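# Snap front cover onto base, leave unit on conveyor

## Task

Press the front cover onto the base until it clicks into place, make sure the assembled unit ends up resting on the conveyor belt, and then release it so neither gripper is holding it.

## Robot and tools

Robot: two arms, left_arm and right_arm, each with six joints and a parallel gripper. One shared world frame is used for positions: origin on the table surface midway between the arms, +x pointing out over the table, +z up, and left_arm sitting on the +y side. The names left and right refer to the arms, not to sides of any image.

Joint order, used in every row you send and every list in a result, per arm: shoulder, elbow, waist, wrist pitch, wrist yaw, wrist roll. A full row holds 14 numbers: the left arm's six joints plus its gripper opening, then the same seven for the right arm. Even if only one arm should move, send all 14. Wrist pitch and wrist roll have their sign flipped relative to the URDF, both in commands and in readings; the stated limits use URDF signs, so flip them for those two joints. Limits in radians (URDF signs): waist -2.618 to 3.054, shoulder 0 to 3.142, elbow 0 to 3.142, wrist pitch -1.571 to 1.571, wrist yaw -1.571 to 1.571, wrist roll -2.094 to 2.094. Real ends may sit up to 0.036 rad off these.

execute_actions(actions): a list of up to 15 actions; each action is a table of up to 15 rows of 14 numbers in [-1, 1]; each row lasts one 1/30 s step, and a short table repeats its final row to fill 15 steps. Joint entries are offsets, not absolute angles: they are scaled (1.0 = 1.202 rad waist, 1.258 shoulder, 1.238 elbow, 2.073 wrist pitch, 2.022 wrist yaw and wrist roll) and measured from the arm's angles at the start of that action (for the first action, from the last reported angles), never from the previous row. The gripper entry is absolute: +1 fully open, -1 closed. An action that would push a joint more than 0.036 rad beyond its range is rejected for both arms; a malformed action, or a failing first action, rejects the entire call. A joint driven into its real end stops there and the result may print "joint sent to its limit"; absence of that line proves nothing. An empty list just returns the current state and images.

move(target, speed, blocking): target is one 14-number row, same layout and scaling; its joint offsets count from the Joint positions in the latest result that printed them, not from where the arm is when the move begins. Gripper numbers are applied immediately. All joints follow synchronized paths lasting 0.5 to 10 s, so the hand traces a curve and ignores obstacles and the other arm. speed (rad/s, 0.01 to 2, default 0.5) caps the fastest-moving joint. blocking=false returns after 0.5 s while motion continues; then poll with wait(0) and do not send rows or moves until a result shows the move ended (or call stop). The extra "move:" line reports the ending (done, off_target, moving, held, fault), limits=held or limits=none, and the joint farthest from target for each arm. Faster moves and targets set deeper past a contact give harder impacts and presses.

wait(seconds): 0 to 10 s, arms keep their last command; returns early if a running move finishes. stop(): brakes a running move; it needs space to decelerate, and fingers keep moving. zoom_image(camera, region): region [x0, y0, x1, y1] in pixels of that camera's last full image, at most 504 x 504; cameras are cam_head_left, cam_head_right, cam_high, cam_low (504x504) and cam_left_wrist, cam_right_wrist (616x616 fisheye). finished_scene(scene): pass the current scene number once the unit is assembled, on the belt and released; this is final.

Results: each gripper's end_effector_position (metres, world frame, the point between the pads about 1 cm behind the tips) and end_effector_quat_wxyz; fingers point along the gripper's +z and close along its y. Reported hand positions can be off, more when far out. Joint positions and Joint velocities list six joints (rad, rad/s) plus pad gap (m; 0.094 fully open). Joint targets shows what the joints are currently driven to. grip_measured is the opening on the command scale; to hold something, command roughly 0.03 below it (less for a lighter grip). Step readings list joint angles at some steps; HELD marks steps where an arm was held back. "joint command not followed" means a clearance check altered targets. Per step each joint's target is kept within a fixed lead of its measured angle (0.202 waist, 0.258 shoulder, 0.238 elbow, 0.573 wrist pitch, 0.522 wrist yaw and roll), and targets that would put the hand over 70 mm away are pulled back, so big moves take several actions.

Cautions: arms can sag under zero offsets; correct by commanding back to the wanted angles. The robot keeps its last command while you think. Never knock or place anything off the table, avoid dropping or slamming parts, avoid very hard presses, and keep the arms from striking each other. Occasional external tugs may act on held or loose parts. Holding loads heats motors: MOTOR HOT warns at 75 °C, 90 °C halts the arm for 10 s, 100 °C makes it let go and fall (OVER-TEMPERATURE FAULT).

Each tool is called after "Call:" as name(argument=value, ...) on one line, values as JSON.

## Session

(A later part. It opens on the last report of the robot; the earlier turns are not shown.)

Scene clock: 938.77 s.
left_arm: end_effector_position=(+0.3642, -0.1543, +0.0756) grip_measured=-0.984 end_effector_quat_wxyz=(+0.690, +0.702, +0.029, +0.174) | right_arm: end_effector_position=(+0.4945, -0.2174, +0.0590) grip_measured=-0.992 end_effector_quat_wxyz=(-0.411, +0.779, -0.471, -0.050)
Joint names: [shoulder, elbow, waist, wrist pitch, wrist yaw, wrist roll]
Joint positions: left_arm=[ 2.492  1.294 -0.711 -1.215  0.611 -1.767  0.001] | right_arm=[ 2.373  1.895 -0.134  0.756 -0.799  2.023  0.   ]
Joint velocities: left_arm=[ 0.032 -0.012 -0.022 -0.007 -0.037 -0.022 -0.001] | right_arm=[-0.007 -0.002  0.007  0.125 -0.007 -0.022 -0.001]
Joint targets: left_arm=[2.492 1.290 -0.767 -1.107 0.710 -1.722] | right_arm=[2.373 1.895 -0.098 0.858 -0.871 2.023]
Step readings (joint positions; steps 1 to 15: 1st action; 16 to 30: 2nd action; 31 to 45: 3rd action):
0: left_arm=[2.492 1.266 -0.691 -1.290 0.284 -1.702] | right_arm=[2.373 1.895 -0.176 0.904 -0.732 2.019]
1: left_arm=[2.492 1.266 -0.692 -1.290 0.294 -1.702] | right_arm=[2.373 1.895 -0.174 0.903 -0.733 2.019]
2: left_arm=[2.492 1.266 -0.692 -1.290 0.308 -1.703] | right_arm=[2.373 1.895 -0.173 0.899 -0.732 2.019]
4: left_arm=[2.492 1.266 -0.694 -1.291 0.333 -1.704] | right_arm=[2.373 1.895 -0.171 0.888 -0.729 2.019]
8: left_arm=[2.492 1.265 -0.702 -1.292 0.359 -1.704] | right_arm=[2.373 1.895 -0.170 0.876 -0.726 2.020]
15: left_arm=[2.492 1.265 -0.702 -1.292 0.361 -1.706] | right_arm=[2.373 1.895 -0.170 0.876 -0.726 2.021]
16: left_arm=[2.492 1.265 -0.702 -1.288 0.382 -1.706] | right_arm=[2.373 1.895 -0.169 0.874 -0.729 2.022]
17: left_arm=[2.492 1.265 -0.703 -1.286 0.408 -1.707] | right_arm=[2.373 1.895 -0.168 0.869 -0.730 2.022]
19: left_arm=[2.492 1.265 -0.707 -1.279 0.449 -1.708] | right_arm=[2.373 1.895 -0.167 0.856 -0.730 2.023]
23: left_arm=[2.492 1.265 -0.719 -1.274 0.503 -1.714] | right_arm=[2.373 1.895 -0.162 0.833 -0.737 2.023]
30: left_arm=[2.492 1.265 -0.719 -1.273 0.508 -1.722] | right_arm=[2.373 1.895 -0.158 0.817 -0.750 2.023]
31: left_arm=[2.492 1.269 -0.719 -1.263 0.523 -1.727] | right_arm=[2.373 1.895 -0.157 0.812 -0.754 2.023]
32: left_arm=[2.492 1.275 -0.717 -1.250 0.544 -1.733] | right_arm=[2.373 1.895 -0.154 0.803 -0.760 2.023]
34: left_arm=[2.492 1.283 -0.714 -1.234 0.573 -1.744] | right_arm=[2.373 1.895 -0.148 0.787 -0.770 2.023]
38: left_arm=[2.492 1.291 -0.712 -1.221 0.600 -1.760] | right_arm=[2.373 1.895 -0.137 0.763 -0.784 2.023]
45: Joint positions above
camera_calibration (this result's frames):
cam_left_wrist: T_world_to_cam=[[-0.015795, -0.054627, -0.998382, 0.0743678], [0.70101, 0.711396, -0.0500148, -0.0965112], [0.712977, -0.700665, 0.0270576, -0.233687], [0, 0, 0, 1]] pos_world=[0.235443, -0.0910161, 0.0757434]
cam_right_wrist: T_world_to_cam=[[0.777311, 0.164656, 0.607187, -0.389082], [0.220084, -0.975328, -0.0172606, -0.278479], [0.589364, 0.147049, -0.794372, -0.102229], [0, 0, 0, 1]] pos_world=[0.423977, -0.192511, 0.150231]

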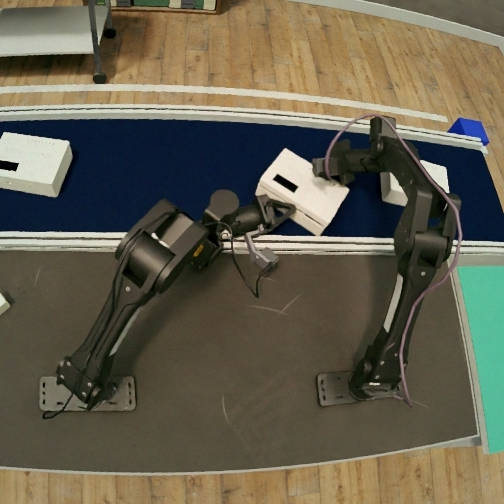

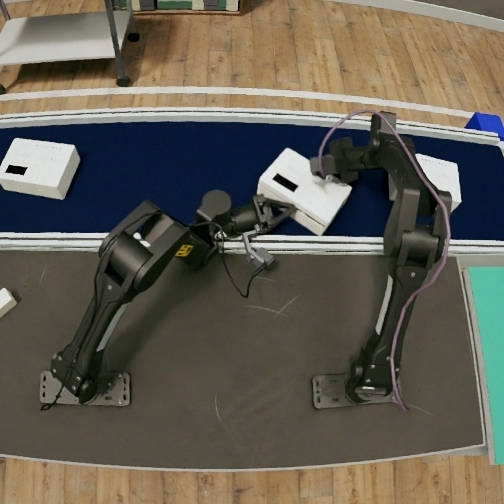

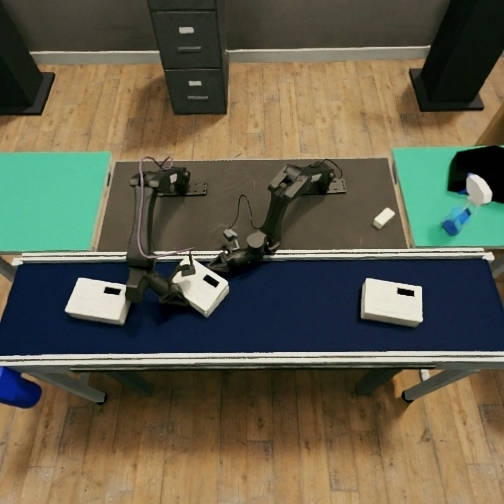

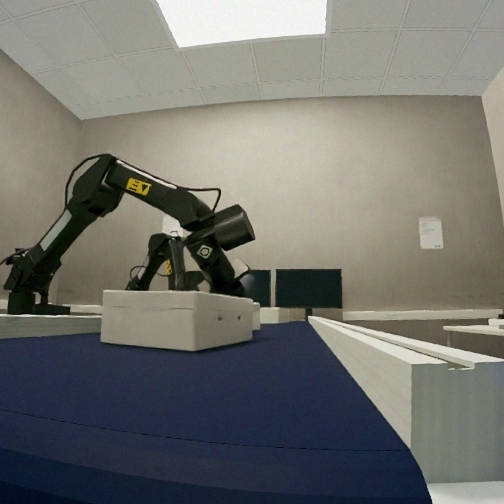

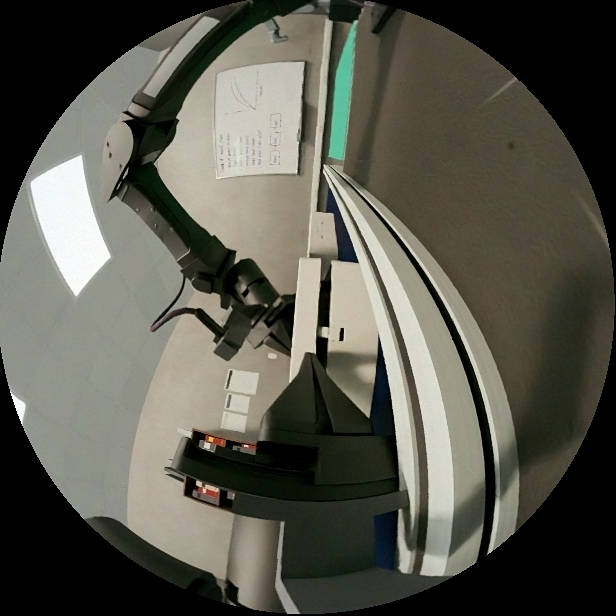

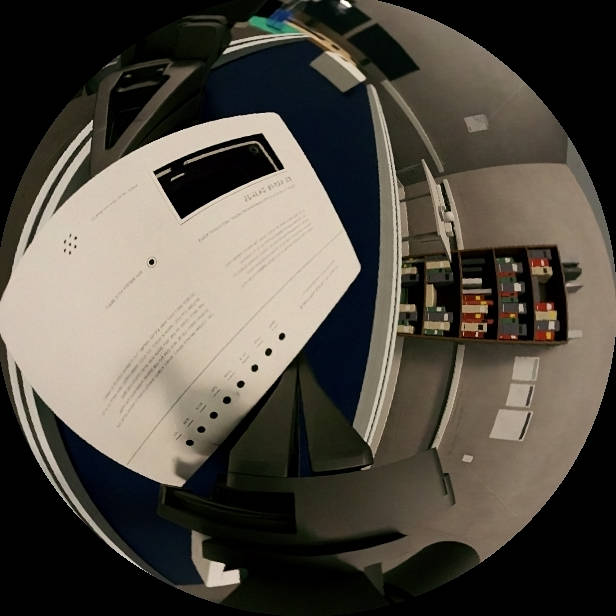

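Call:
move(target=[-0.03,0,0.02,-0.02,-0.0,0,-1,-0.2,0,-0.05,0,0,0,-1])

Call:
move(target=[-0.12,-0.15,-0.03,0,-0.1,0.08,-1,0.11,0.29,0.42,0.32,0.4,-0.655,0], speed=0.7)

Scene clock: 948.33 s.
left_arm: end_effector_position=(+0.3700, -0.1492, +0.0859) grip_measured=-0.984 end_effector_quat_wxyz=(+0.696, +0.692, +0.023, +0.190) | right_arm: end_effector_position=(+0.4997, -0.2477, +0.1891) grip_measured=-0.992 end_effector_quat_wxyz=(-0.455, +0.773, -0.434, +0.078)
Joint names: [shoulder, elbow, waist, wrist pitch, wrist yaw, wrist roll]
Joint positions: left_arm=[ 2.484  1.295 -0.698 -1.239  0.613 -1.775  0.001] | right_arm=[ 2.117  1.895 -0.189  0.737 -0.794  2.023  0.   ]
Joint velocities: left_arm=[-0.007  0.002  0.002 -0.022 -0.007  0.037 -0.001] | right_arm=[-0.017 -0.007 -0.002  0.037  0.051  0.066 -0.001]
Joint targets: left_arm=[2.455 1.294 -0.687 -1.257 0.611 -1.767] | right_arm=[2.122 1.895 -0.194 0.756 -0.800 2.023]
move: off_target (left_arm); limits=none; left_arm: farthest joint: the shoulder, 0.030 radians from its target (0.038 radians at the start); right_arm: farthest joint: the wrist pitch, 0.019 radians from its target (0.000 radians at the start)
camera_calibration (this result's frames):
cam_left_wrist: T_world_to_cam=[[0.018691, -0.0726613, -0.997182, 0.0694276], [0.694454, 0.718461, -0.0393351, -0.101104], [0.719294, -0.691761, 0.0638887, -0.2387], [0, 0, 0, 1]] pos_world=[0.24061, -0.0874394, 0.0805052]
cam_right_wrist: T_world_to_cam=[[0.595207, 0.155873, 0.78831, -0.412528], [0.1554, -0.984815, 0.0773941, -0.294881], [0.788403, 0.0764381, -0.610392, -0.149308], [0, 0, 0, 1]] pos_world=[0.409079, -0.214689, 0.256885]

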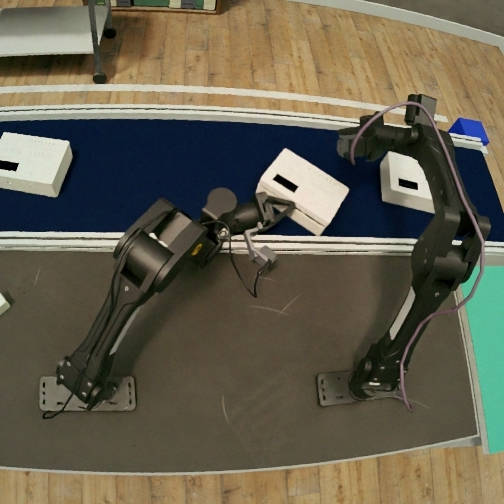

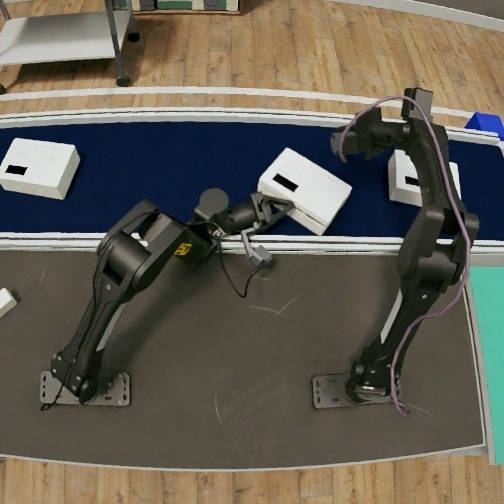

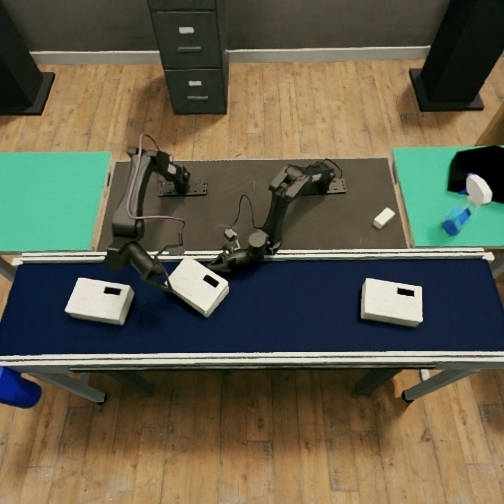

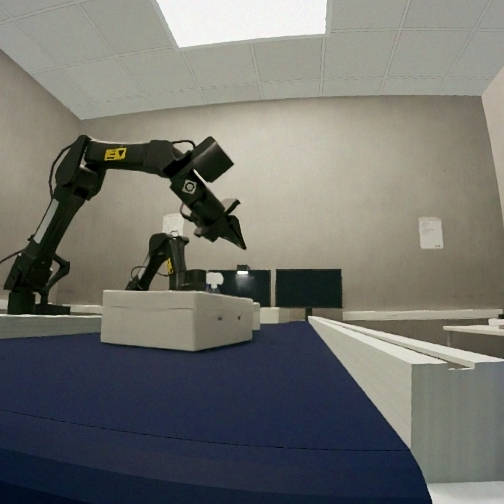

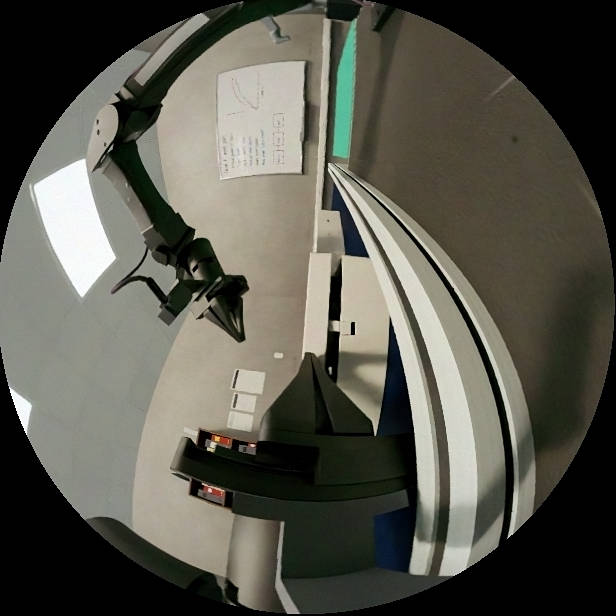

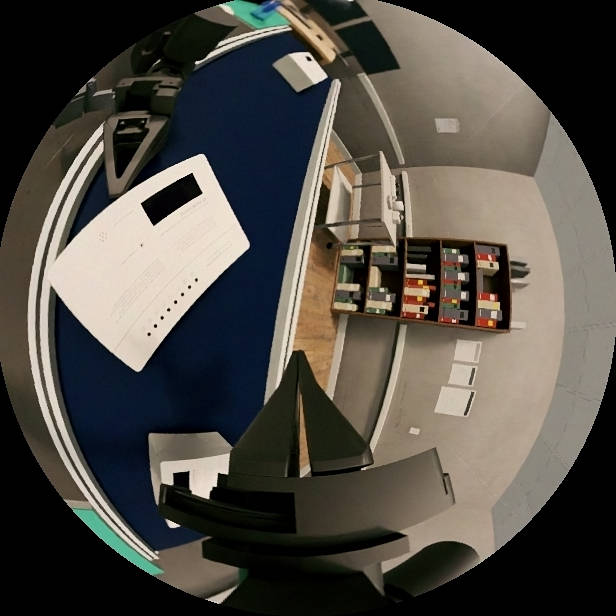

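Scene clock: 951.07 s.
left_arm: end_effector_position=(+0.3635, -0.1291, +0.0942) grip_measured=-0.984 end_effector_quat_wxyz=(+0.685, +0.691, +0.141, +0.182) | right_arm: end_effector_position=(+0.4110, -0.1319, +0.1402) grip_measured=-0.003 end_effector_quat_wxyz=(+0.087, -0.497, +0.863, -0.022)
Joint names: [shoulder, elbow, waist, wrist pitch, wrist yaw, wrist roll]
Joint positions: left_arm=[ 2.359  1.12  -0.728 -1.245  0.421 -1.626  0.001] | right_arm=[2.239 2.235 0.315 1.388 0.01  0.71  0.047]
Joint velocities: left_arm=[-0.002 -0.002  0.002 -0.007 -0.007  0.051 -0.001] | right_arm=[-0.002 -0.012 -0.007  0.007 -0.022 -0.095 -0.   ]
Joint targets: left_arm=[2.333 1.109 -0.733 -1.239 0.411 -1.614] | right_arm=[2.255 2.254 0.316 1.400 0.015 0.699]
move: off_target (left_arm); limits=none; left_arm: farthest joint: the shoulder, 0.026 radians from its target (0.151 radians at the start); right_arm: farthest joint: the elbow, 0.019 radians from its target (0.359 radians at the start)
camera_calibration (this result's frames):
cam_left_wrist: T_world_to_cam=[[-0.142065, -0.114429, -0.983221, 0.131035], [0.554293, 0.81376, -0.174797, -0.0347175], [0.820108, -0.569825, -0.0521796, -0.230623], [0, 0, 0, 1]] pos_world=[0.226995, -0.0881688, 0.110734]
cam_right_wrist: T_world_to_cam=[[0.829122, -0.534395, 0.164252, -0.438943], [-0.541926, -0.696039, 0.471006, 0.106228], [-0.137378, -0.479534, -0.866703, 0.225082], [0, 0, 0, 1]] pos_world=[0.452426, -0.0526957, 0.217143]

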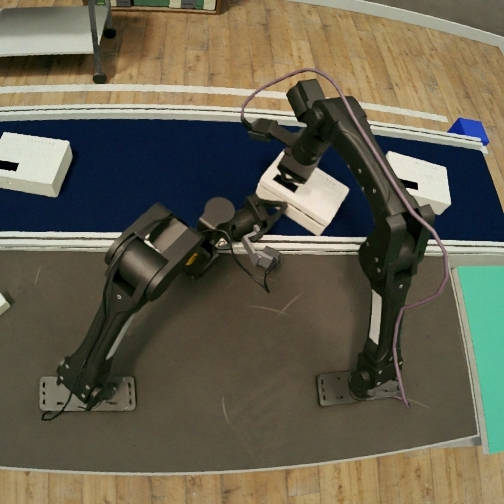

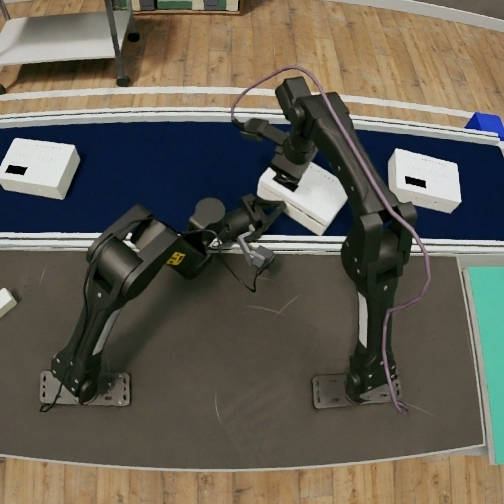

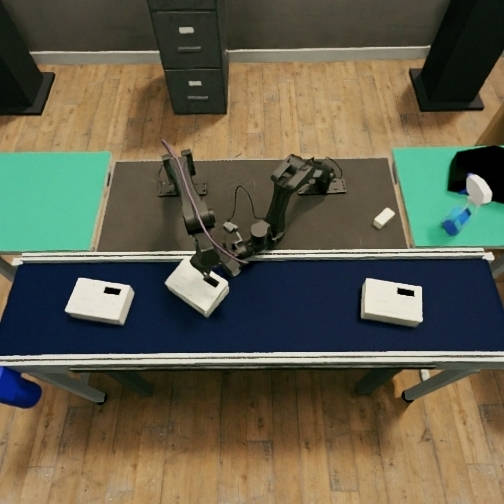

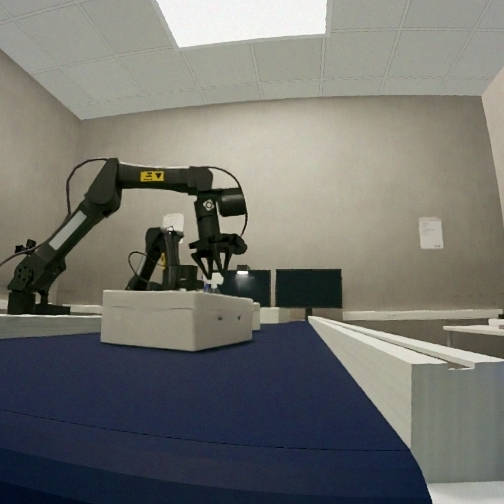

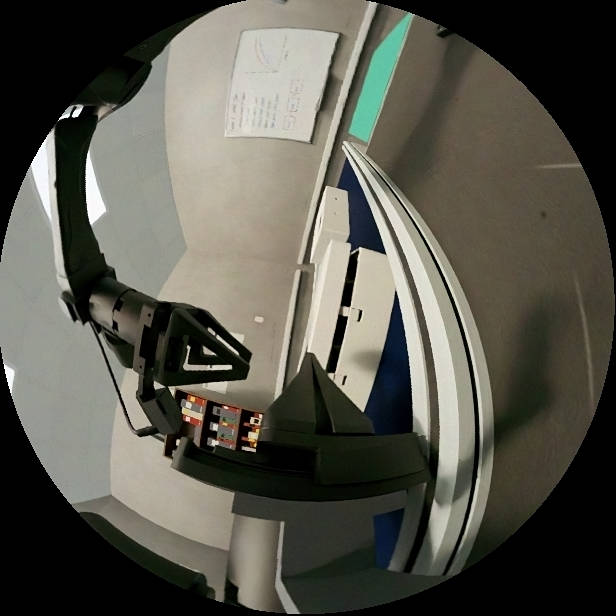

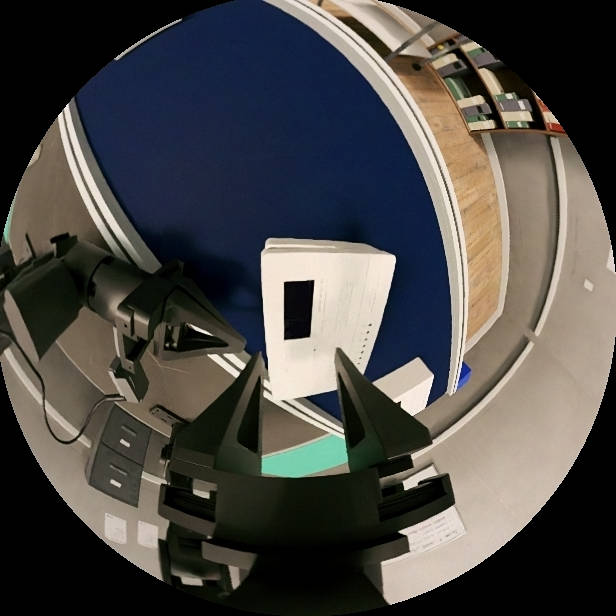

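Call:
move(target=[-0.12,-0.12,-0.12,0,-0.1,0,-1,0.08,0,0.02,0.025,0,0,-0.2], speed=0.3)

Scene clock: 954.77 s.
left_arm: end_effector_position=(+0.3130, -0.1471, +0.1124) grip_measured=-0.984 end_effector_quat_wxyz=(+0.677, +0.690, +0.159, +0.198) | right_arm: end_effector_position=(+0.3990, -0.1283, +0.0987) grip_measured=-0.197 end_effector_quat_wxyz=(+0.022, -0.505, +0.863, -0.009)
Joint names: [shoulder, elbow, waist, wrist pitch, wrist yaw, wrist roll]
Joint positions: left_arm=[ 2.232  0.983 -0.869 -1.246  0.23  -1.629  0.001] | right_arm=[2.329 2.235 0.331 1.429 0.011 0.709 0.038]
Joint velocities: left_arm=[ 0.002 -0.002 -0.017  0.022  0.007 -0.022 -0.002] | right_arm=[-0.007 -0.007 -0.027  0.022 -0.066  0.022 -0.   ]
Joint targets: left_arm=[2.208 0.972 -0.873 -1.244 0.219 -1.626] | right_arm=[2.340 2.235 0.339 1.440 0.010 0.710]
move: off_target (left_arm); limits=none; left_arm: farthest joint: the shoulder, 0.024 radians from its target (0.151 radians at the start); right_arm: farthest joint: the shoulder, 0.010 radians from its target (0.100 radians at the start)
camera_calibration (this result's frames):
cam_left_wrist: T_world_to_cam=[[-0.140853, -0.113615, -0.98349, 0.139447], [0.511797, 0.842004, -0.170569, 0.0280771], [0.847481, -0.527372, -0.0604507, -0.199858], [0, 0, 0, 1]] pos_world=[0.174648, -0.113197, 0.129852]
cam_right_wrist: T_world_to_cam=[[0.852443, -0.51608, 0.0836736, -0.419243], [-0.46746, -0.680683, 0.564049, 0.0848219], [-0.234139, -0.519934, -0.821491, 0.218157], [0, 0, 0, 1]] pos_world=[0.448111, -0.0451988, 0.16645]

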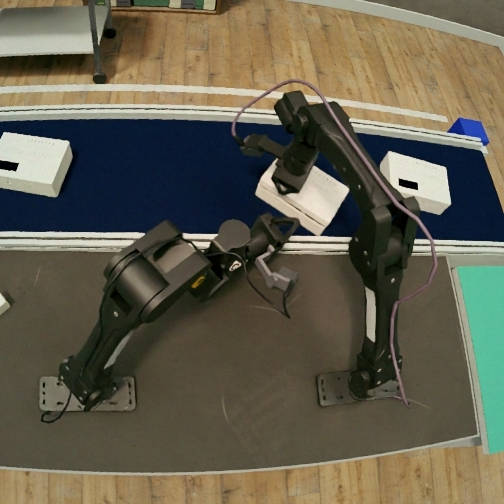

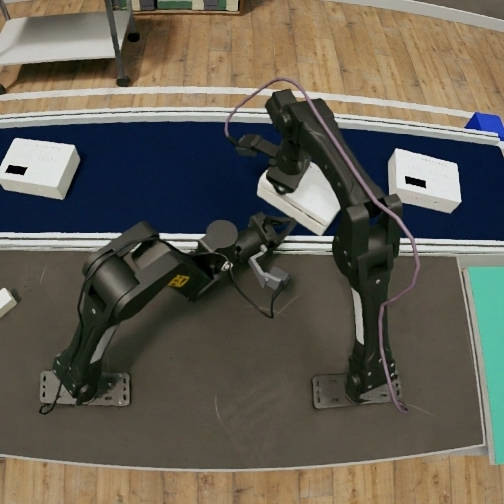

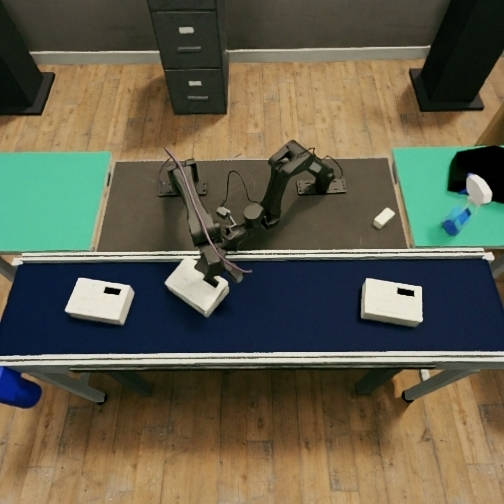

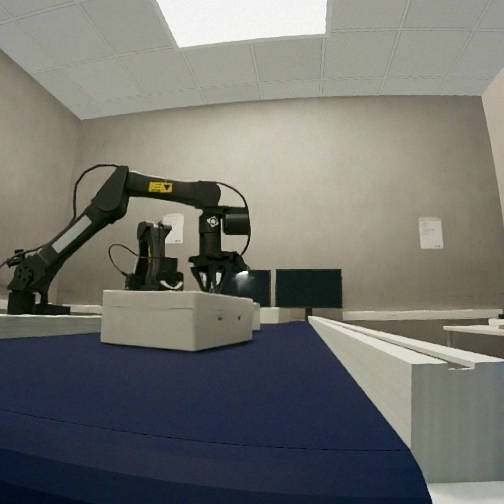

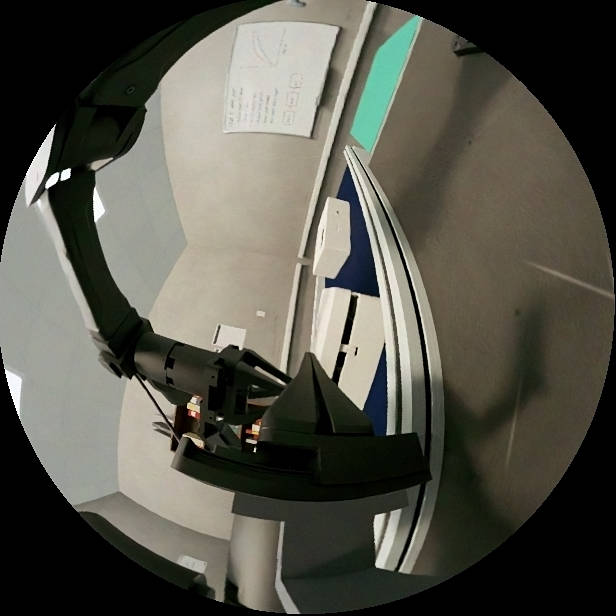

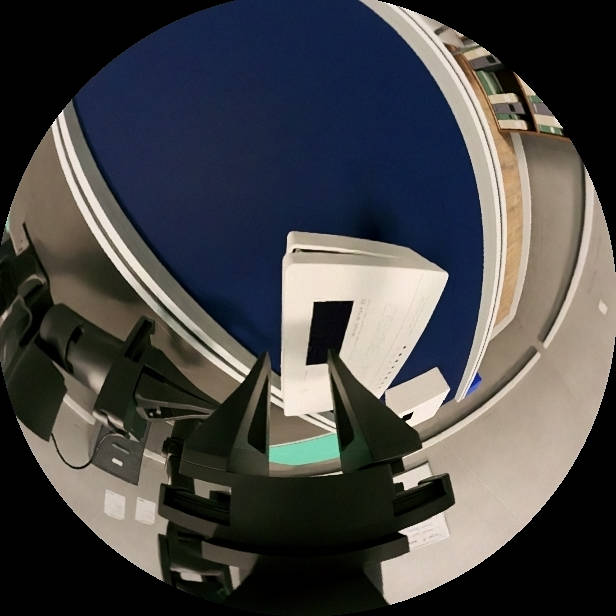

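Call:
move(target=[0,0,-0.05,0.03,-0.12,0,-1,0.062,0,0,-0.008,0,0,-0.35], speed=0.2)

Call:
move(target=[0,0,0,0,0,0,-1,0,0,0,0,0,0,-0.75])

Call:
move(target=[0,0,0,0,0,0,-1,-0.03,0,0,0,0,0,-0.75], speed=0.05)

Scene clock: 961.90 s.
left_arm: end_effector_position=(+0.3241, -0.1416, +0.0980) grip_measured=-0.984 end_effector_quat_wxyz=(+0.637, +0.693, +0.226, +0.252) | right_arm: end_effector_position=(+0.3985, -0.1285, +0.0854) grip_measured=-0.347 end_effector_quat_wxyz=(+0.008, -0.506, +0.863, -0.007)
Joint names: [shoulder, elbow, waist, wrist pitch, wrist yaw, wrist roll]
Joint positions: left_arm=[ 2.232  0.983 -0.921 -1.189 -0.002 -1.633  0.001] | right_arm=[2.359 2.235 0.331 1.428 0.011 0.709 0.031]
Joint velocities: left_arm=[ 0.017 -0.017 -0.002 -0.007  0.007  0.022 -0.001] | right_arm=[-0.012 -0.032 -0.007  0.022  0.007 -0.007  0.   ]
Joint targets: left_arm=[2.232 0.983 -0.929 -1.184 -0.013 -1.629] | right_arm=[2.407 2.235 0.331 1.413 0.011 0.709]
move: off_target (right_arm); limits=none; left_arm: farthest joint: the wrist yaw, 0.011 radians from its target (0.242 radians at the start); right_arm: farthest joint: the shoulder, 0.048 radians from its target (0.078 radians at the start)
camera_calibration (this result's frames):
cam_left_wrist: T_world_to_cam=[[-0.151056, -0.0905055, -0.984373, 0.134213], [0.347347, 0.927441, -0.138573, 0.0776009], [0.92549, -0.362852, -0.108659, -0.204586], [0, 0, 0, 1]] pos_world=[0.182662, -0.134058, 0.120639]
cam_right_wrist: T_world_to_cam=[[0.854475, -0.515336, 0.0655858, -0.416972], [-0.451843, -0.674959, 0.583326, 0.0848527], [-0.256341, -0.528072, -0.809586, 0.213788], [0, 0, 0, 1]] pos_world=[0.449435, -0.0447134, 0.15093]

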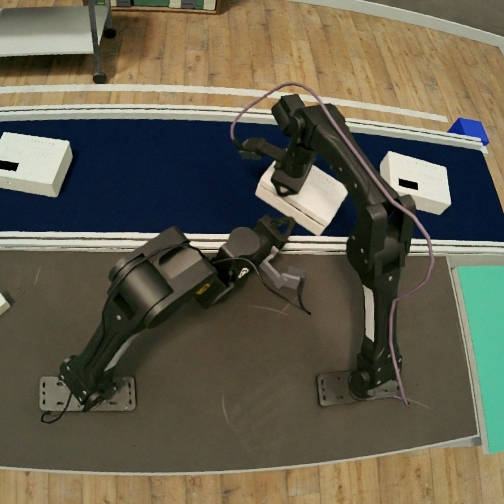

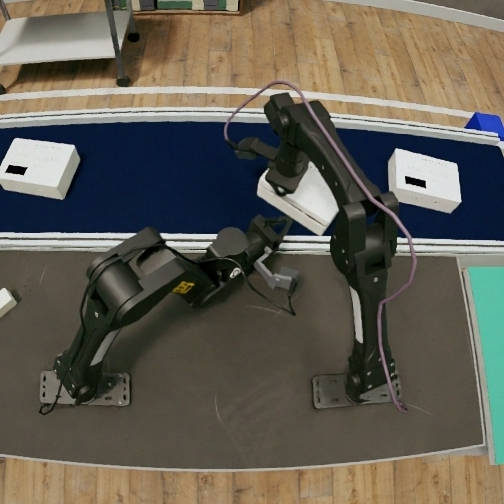

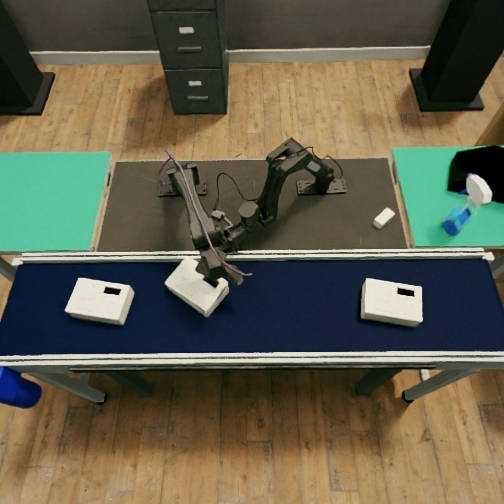

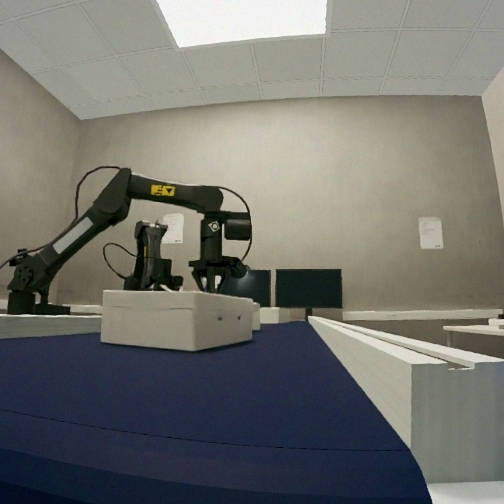

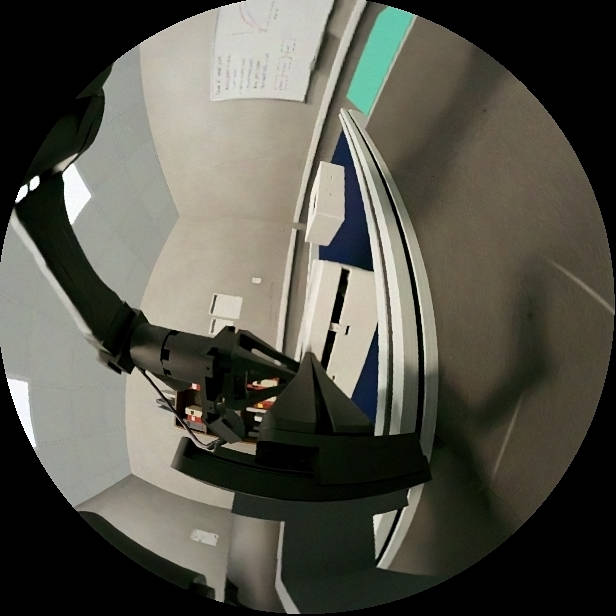

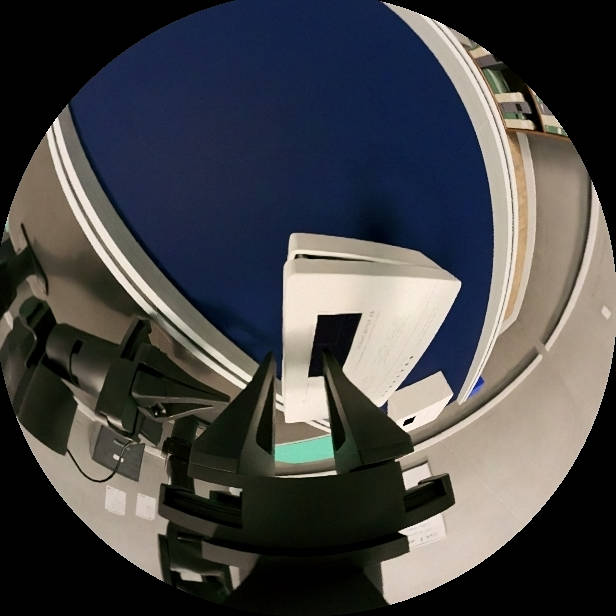

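Scene clock: 962.40 s.
left_arm: end_effector_position=(+0.3241, -0.1416, +0.0980) grip_measured=-0.984 end_effector_quat_wxyz=(+0.637, +0.693, +0.225, +0.253) | right_arm: end_effector_position=(+0.3986, -0.1282, +0.0871) grip_measured=-0.747 end_effector_quat_wxyz=(+0.010, -0.505, +0.863, -0.007)
Joint names: [shoulder, elbow, waist, wrist pitch, wrist yaw, wrist roll]
Joint positions: left_arm=[ 2.232  0.983 -0.921 -1.189 -0.002 -1.636  0.001] | right_arm=[2.356 2.235 0.331 1.428 0.011 0.708 0.012]
Joint velocities: left_arm=[-0.007 -0.017 -0.012  0.007 -0.007 -0.037 -0.001] | right_arm=[-0.002 -0.002 -0.002  0.081 -0.037  0.051  0.   ]
Joint targets: left_arm=[2.232 0.983 -0.921 -1.189 -0.002 -1.633] | right_arm=[2.359 2.235 0.331 1.428 0.011 0.709]
move: done; limits=none; left_arm: farthest joint: the wrist roll, 0.003 radians from its target (0.000 radians at the start); right_arm: farthest joint: the shoulder, 0.003 radians from its target (0.000 radians at the start)
camera_calibration (this result's frames):
cam_left_wrist: T_world_to_cam=[[-0.148763, -0.0885644, -0.984899, 0.133796], [0.347843, 0.927643, -0.135955, 0.0772121], [0.925675, -0.362816, -0.107193, -0.204785], [0, 0, 0, 1]] pos_world=[0.18261, -0.134075, 0.120322]
cam_right_wrist: T_world_to_cam=[[0.854015, -0.515759, 0.0681994, -0.417181], [-0.454394, -0.675637, 0.580552, 0.0852675], [-0.253347, -0.526789, -0.811362, 0.214445], [0, 0, 0, 1]] pos_world=[0.449353, -0.0445877, 0.152942]

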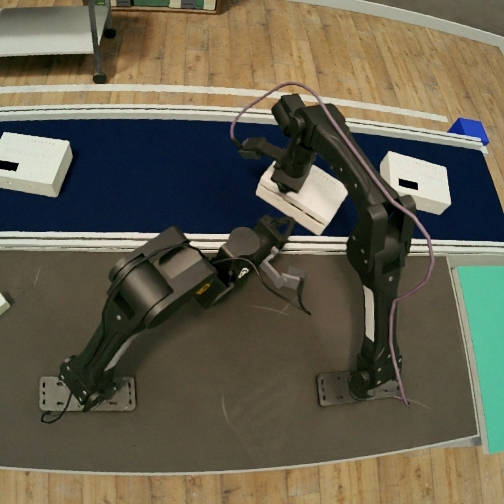

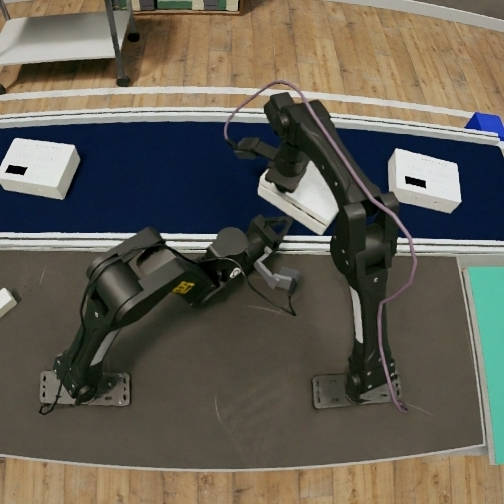

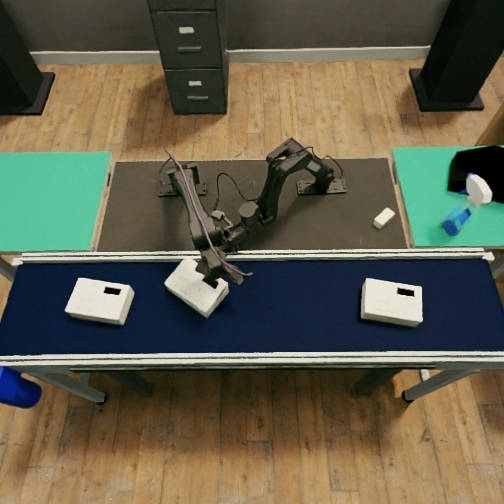

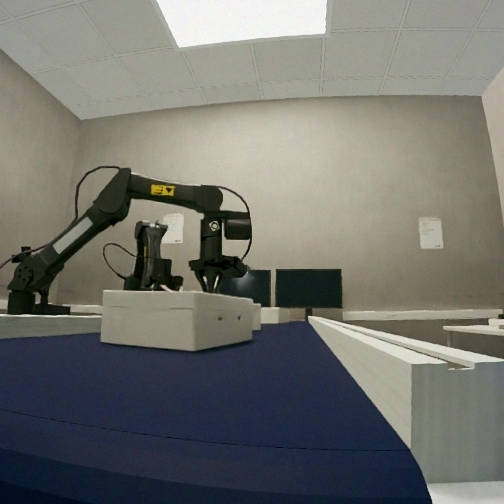

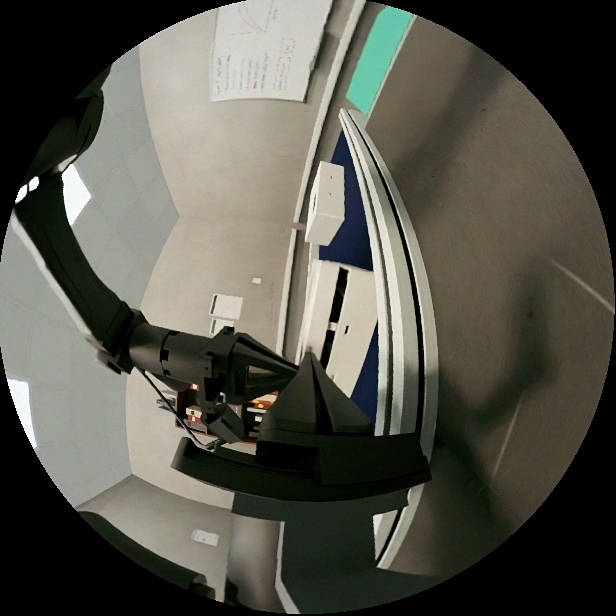

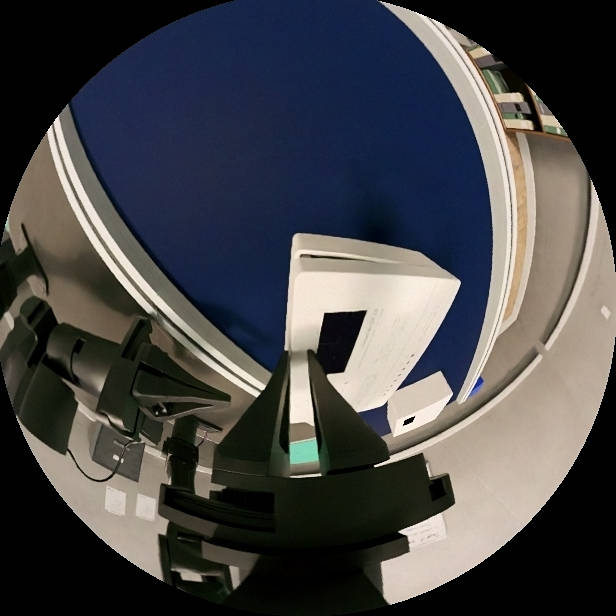

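Scene clock: 963.47 s.
left_arm: end_effector_position=(+0.3241, -0.1416, +0.0980) grip_measured=-0.984 end_effector_quat_wxyz=(+0.636, +0.693, +0.223, +0.254) | right_arm: end_effector_position=(+0.3992, -0.1280, +0.0974) grip_measured=-0.747 end_effector_quat_wxyz=(+0.022, -0.505, +0.863, -0.009)
Joint names: [shoulder, elbow, waist, wrist pitch, wrist yaw, wrist roll]
Joint positions: left_arm=[ 2.232  0.983 -0.921 -1.189 -0.002 -1.639  0.001] | right_arm=[2.332 2.235 0.331 1.428 0.01  0.708 0.012]
Joint velocities: left_arm=[ 0.002 -0.017 -0.007  0.007 -0.022 -0.037 -0.   ] | right_arm=[-0.002  0.007  0.007  0.007  0.037  0.037  0.001]
Joint targets: left_arm=[2.232 0.983 -0.921 -1.189 -0.002 -1.636] | right_arm=[2.318 2.235 0.331 1.428 0.010 0.708]
move: done; limits=none; left_arm: farthest joint: the wrist roll, 0.003 radians from its target (0.000 radians at the start); right_arm: farthest joint: the shoulder, 0.014 radians from its target (0.037 radians at the start)
camera_calibration (this result's frames):
cam_left_wrist: T_world_to_cam=[[-0.146181, -0.08638, -0.985479, 0.133326], [0.348394, 0.927863, -0.133009, 0.076776], [0.925879, -0.362778, -0.105542, -0.205008], [0, 0, 0, 1]] pos_world=[0.182554, -0.134093, 0.119965]
cam_right_wrist: T_world_to_cam=[[0.852386, -0.516379, 0.0824046, -0.419029], [-0.466822, -0.680439, 0.564871, 0.0856009], [-0.235616, -0.519957, -0.821054, 0.21783], [0, 0, 0, 1]] pos_world=[0.44846, -0.0448693, 0.165027]

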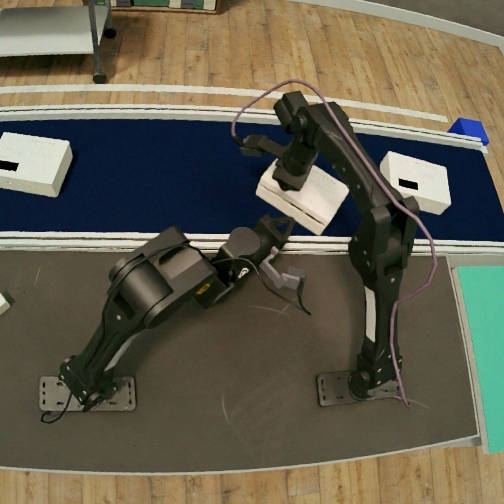

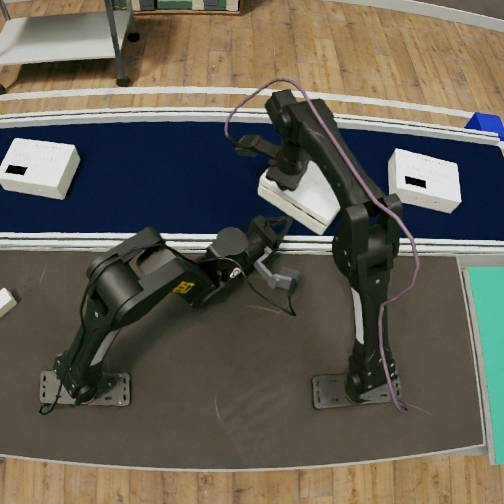

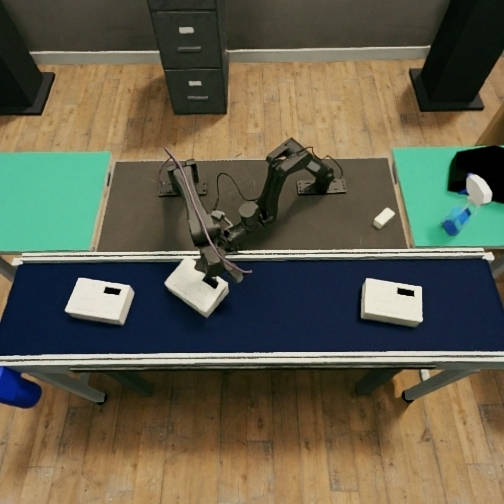

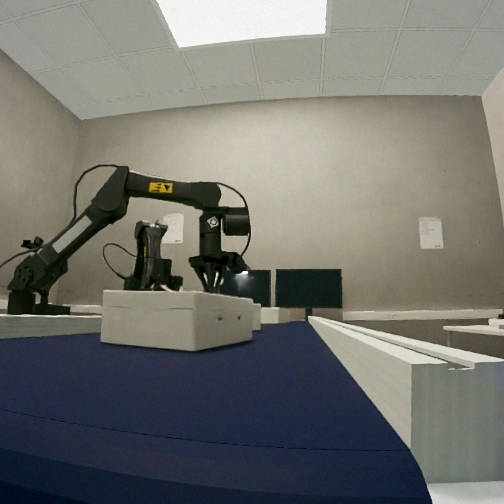

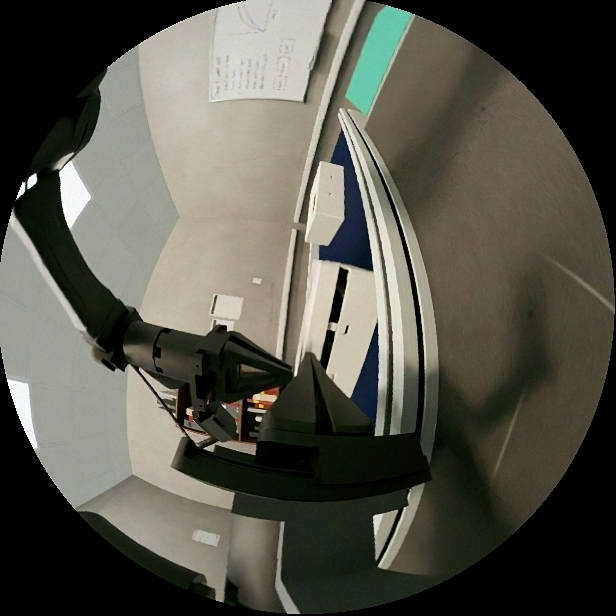

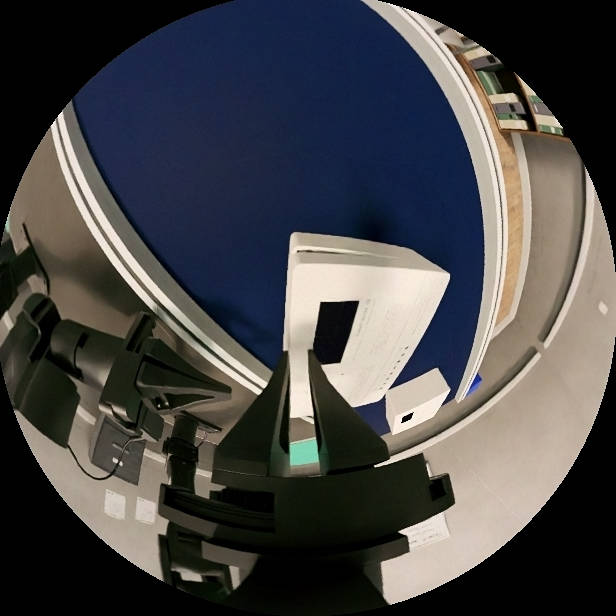

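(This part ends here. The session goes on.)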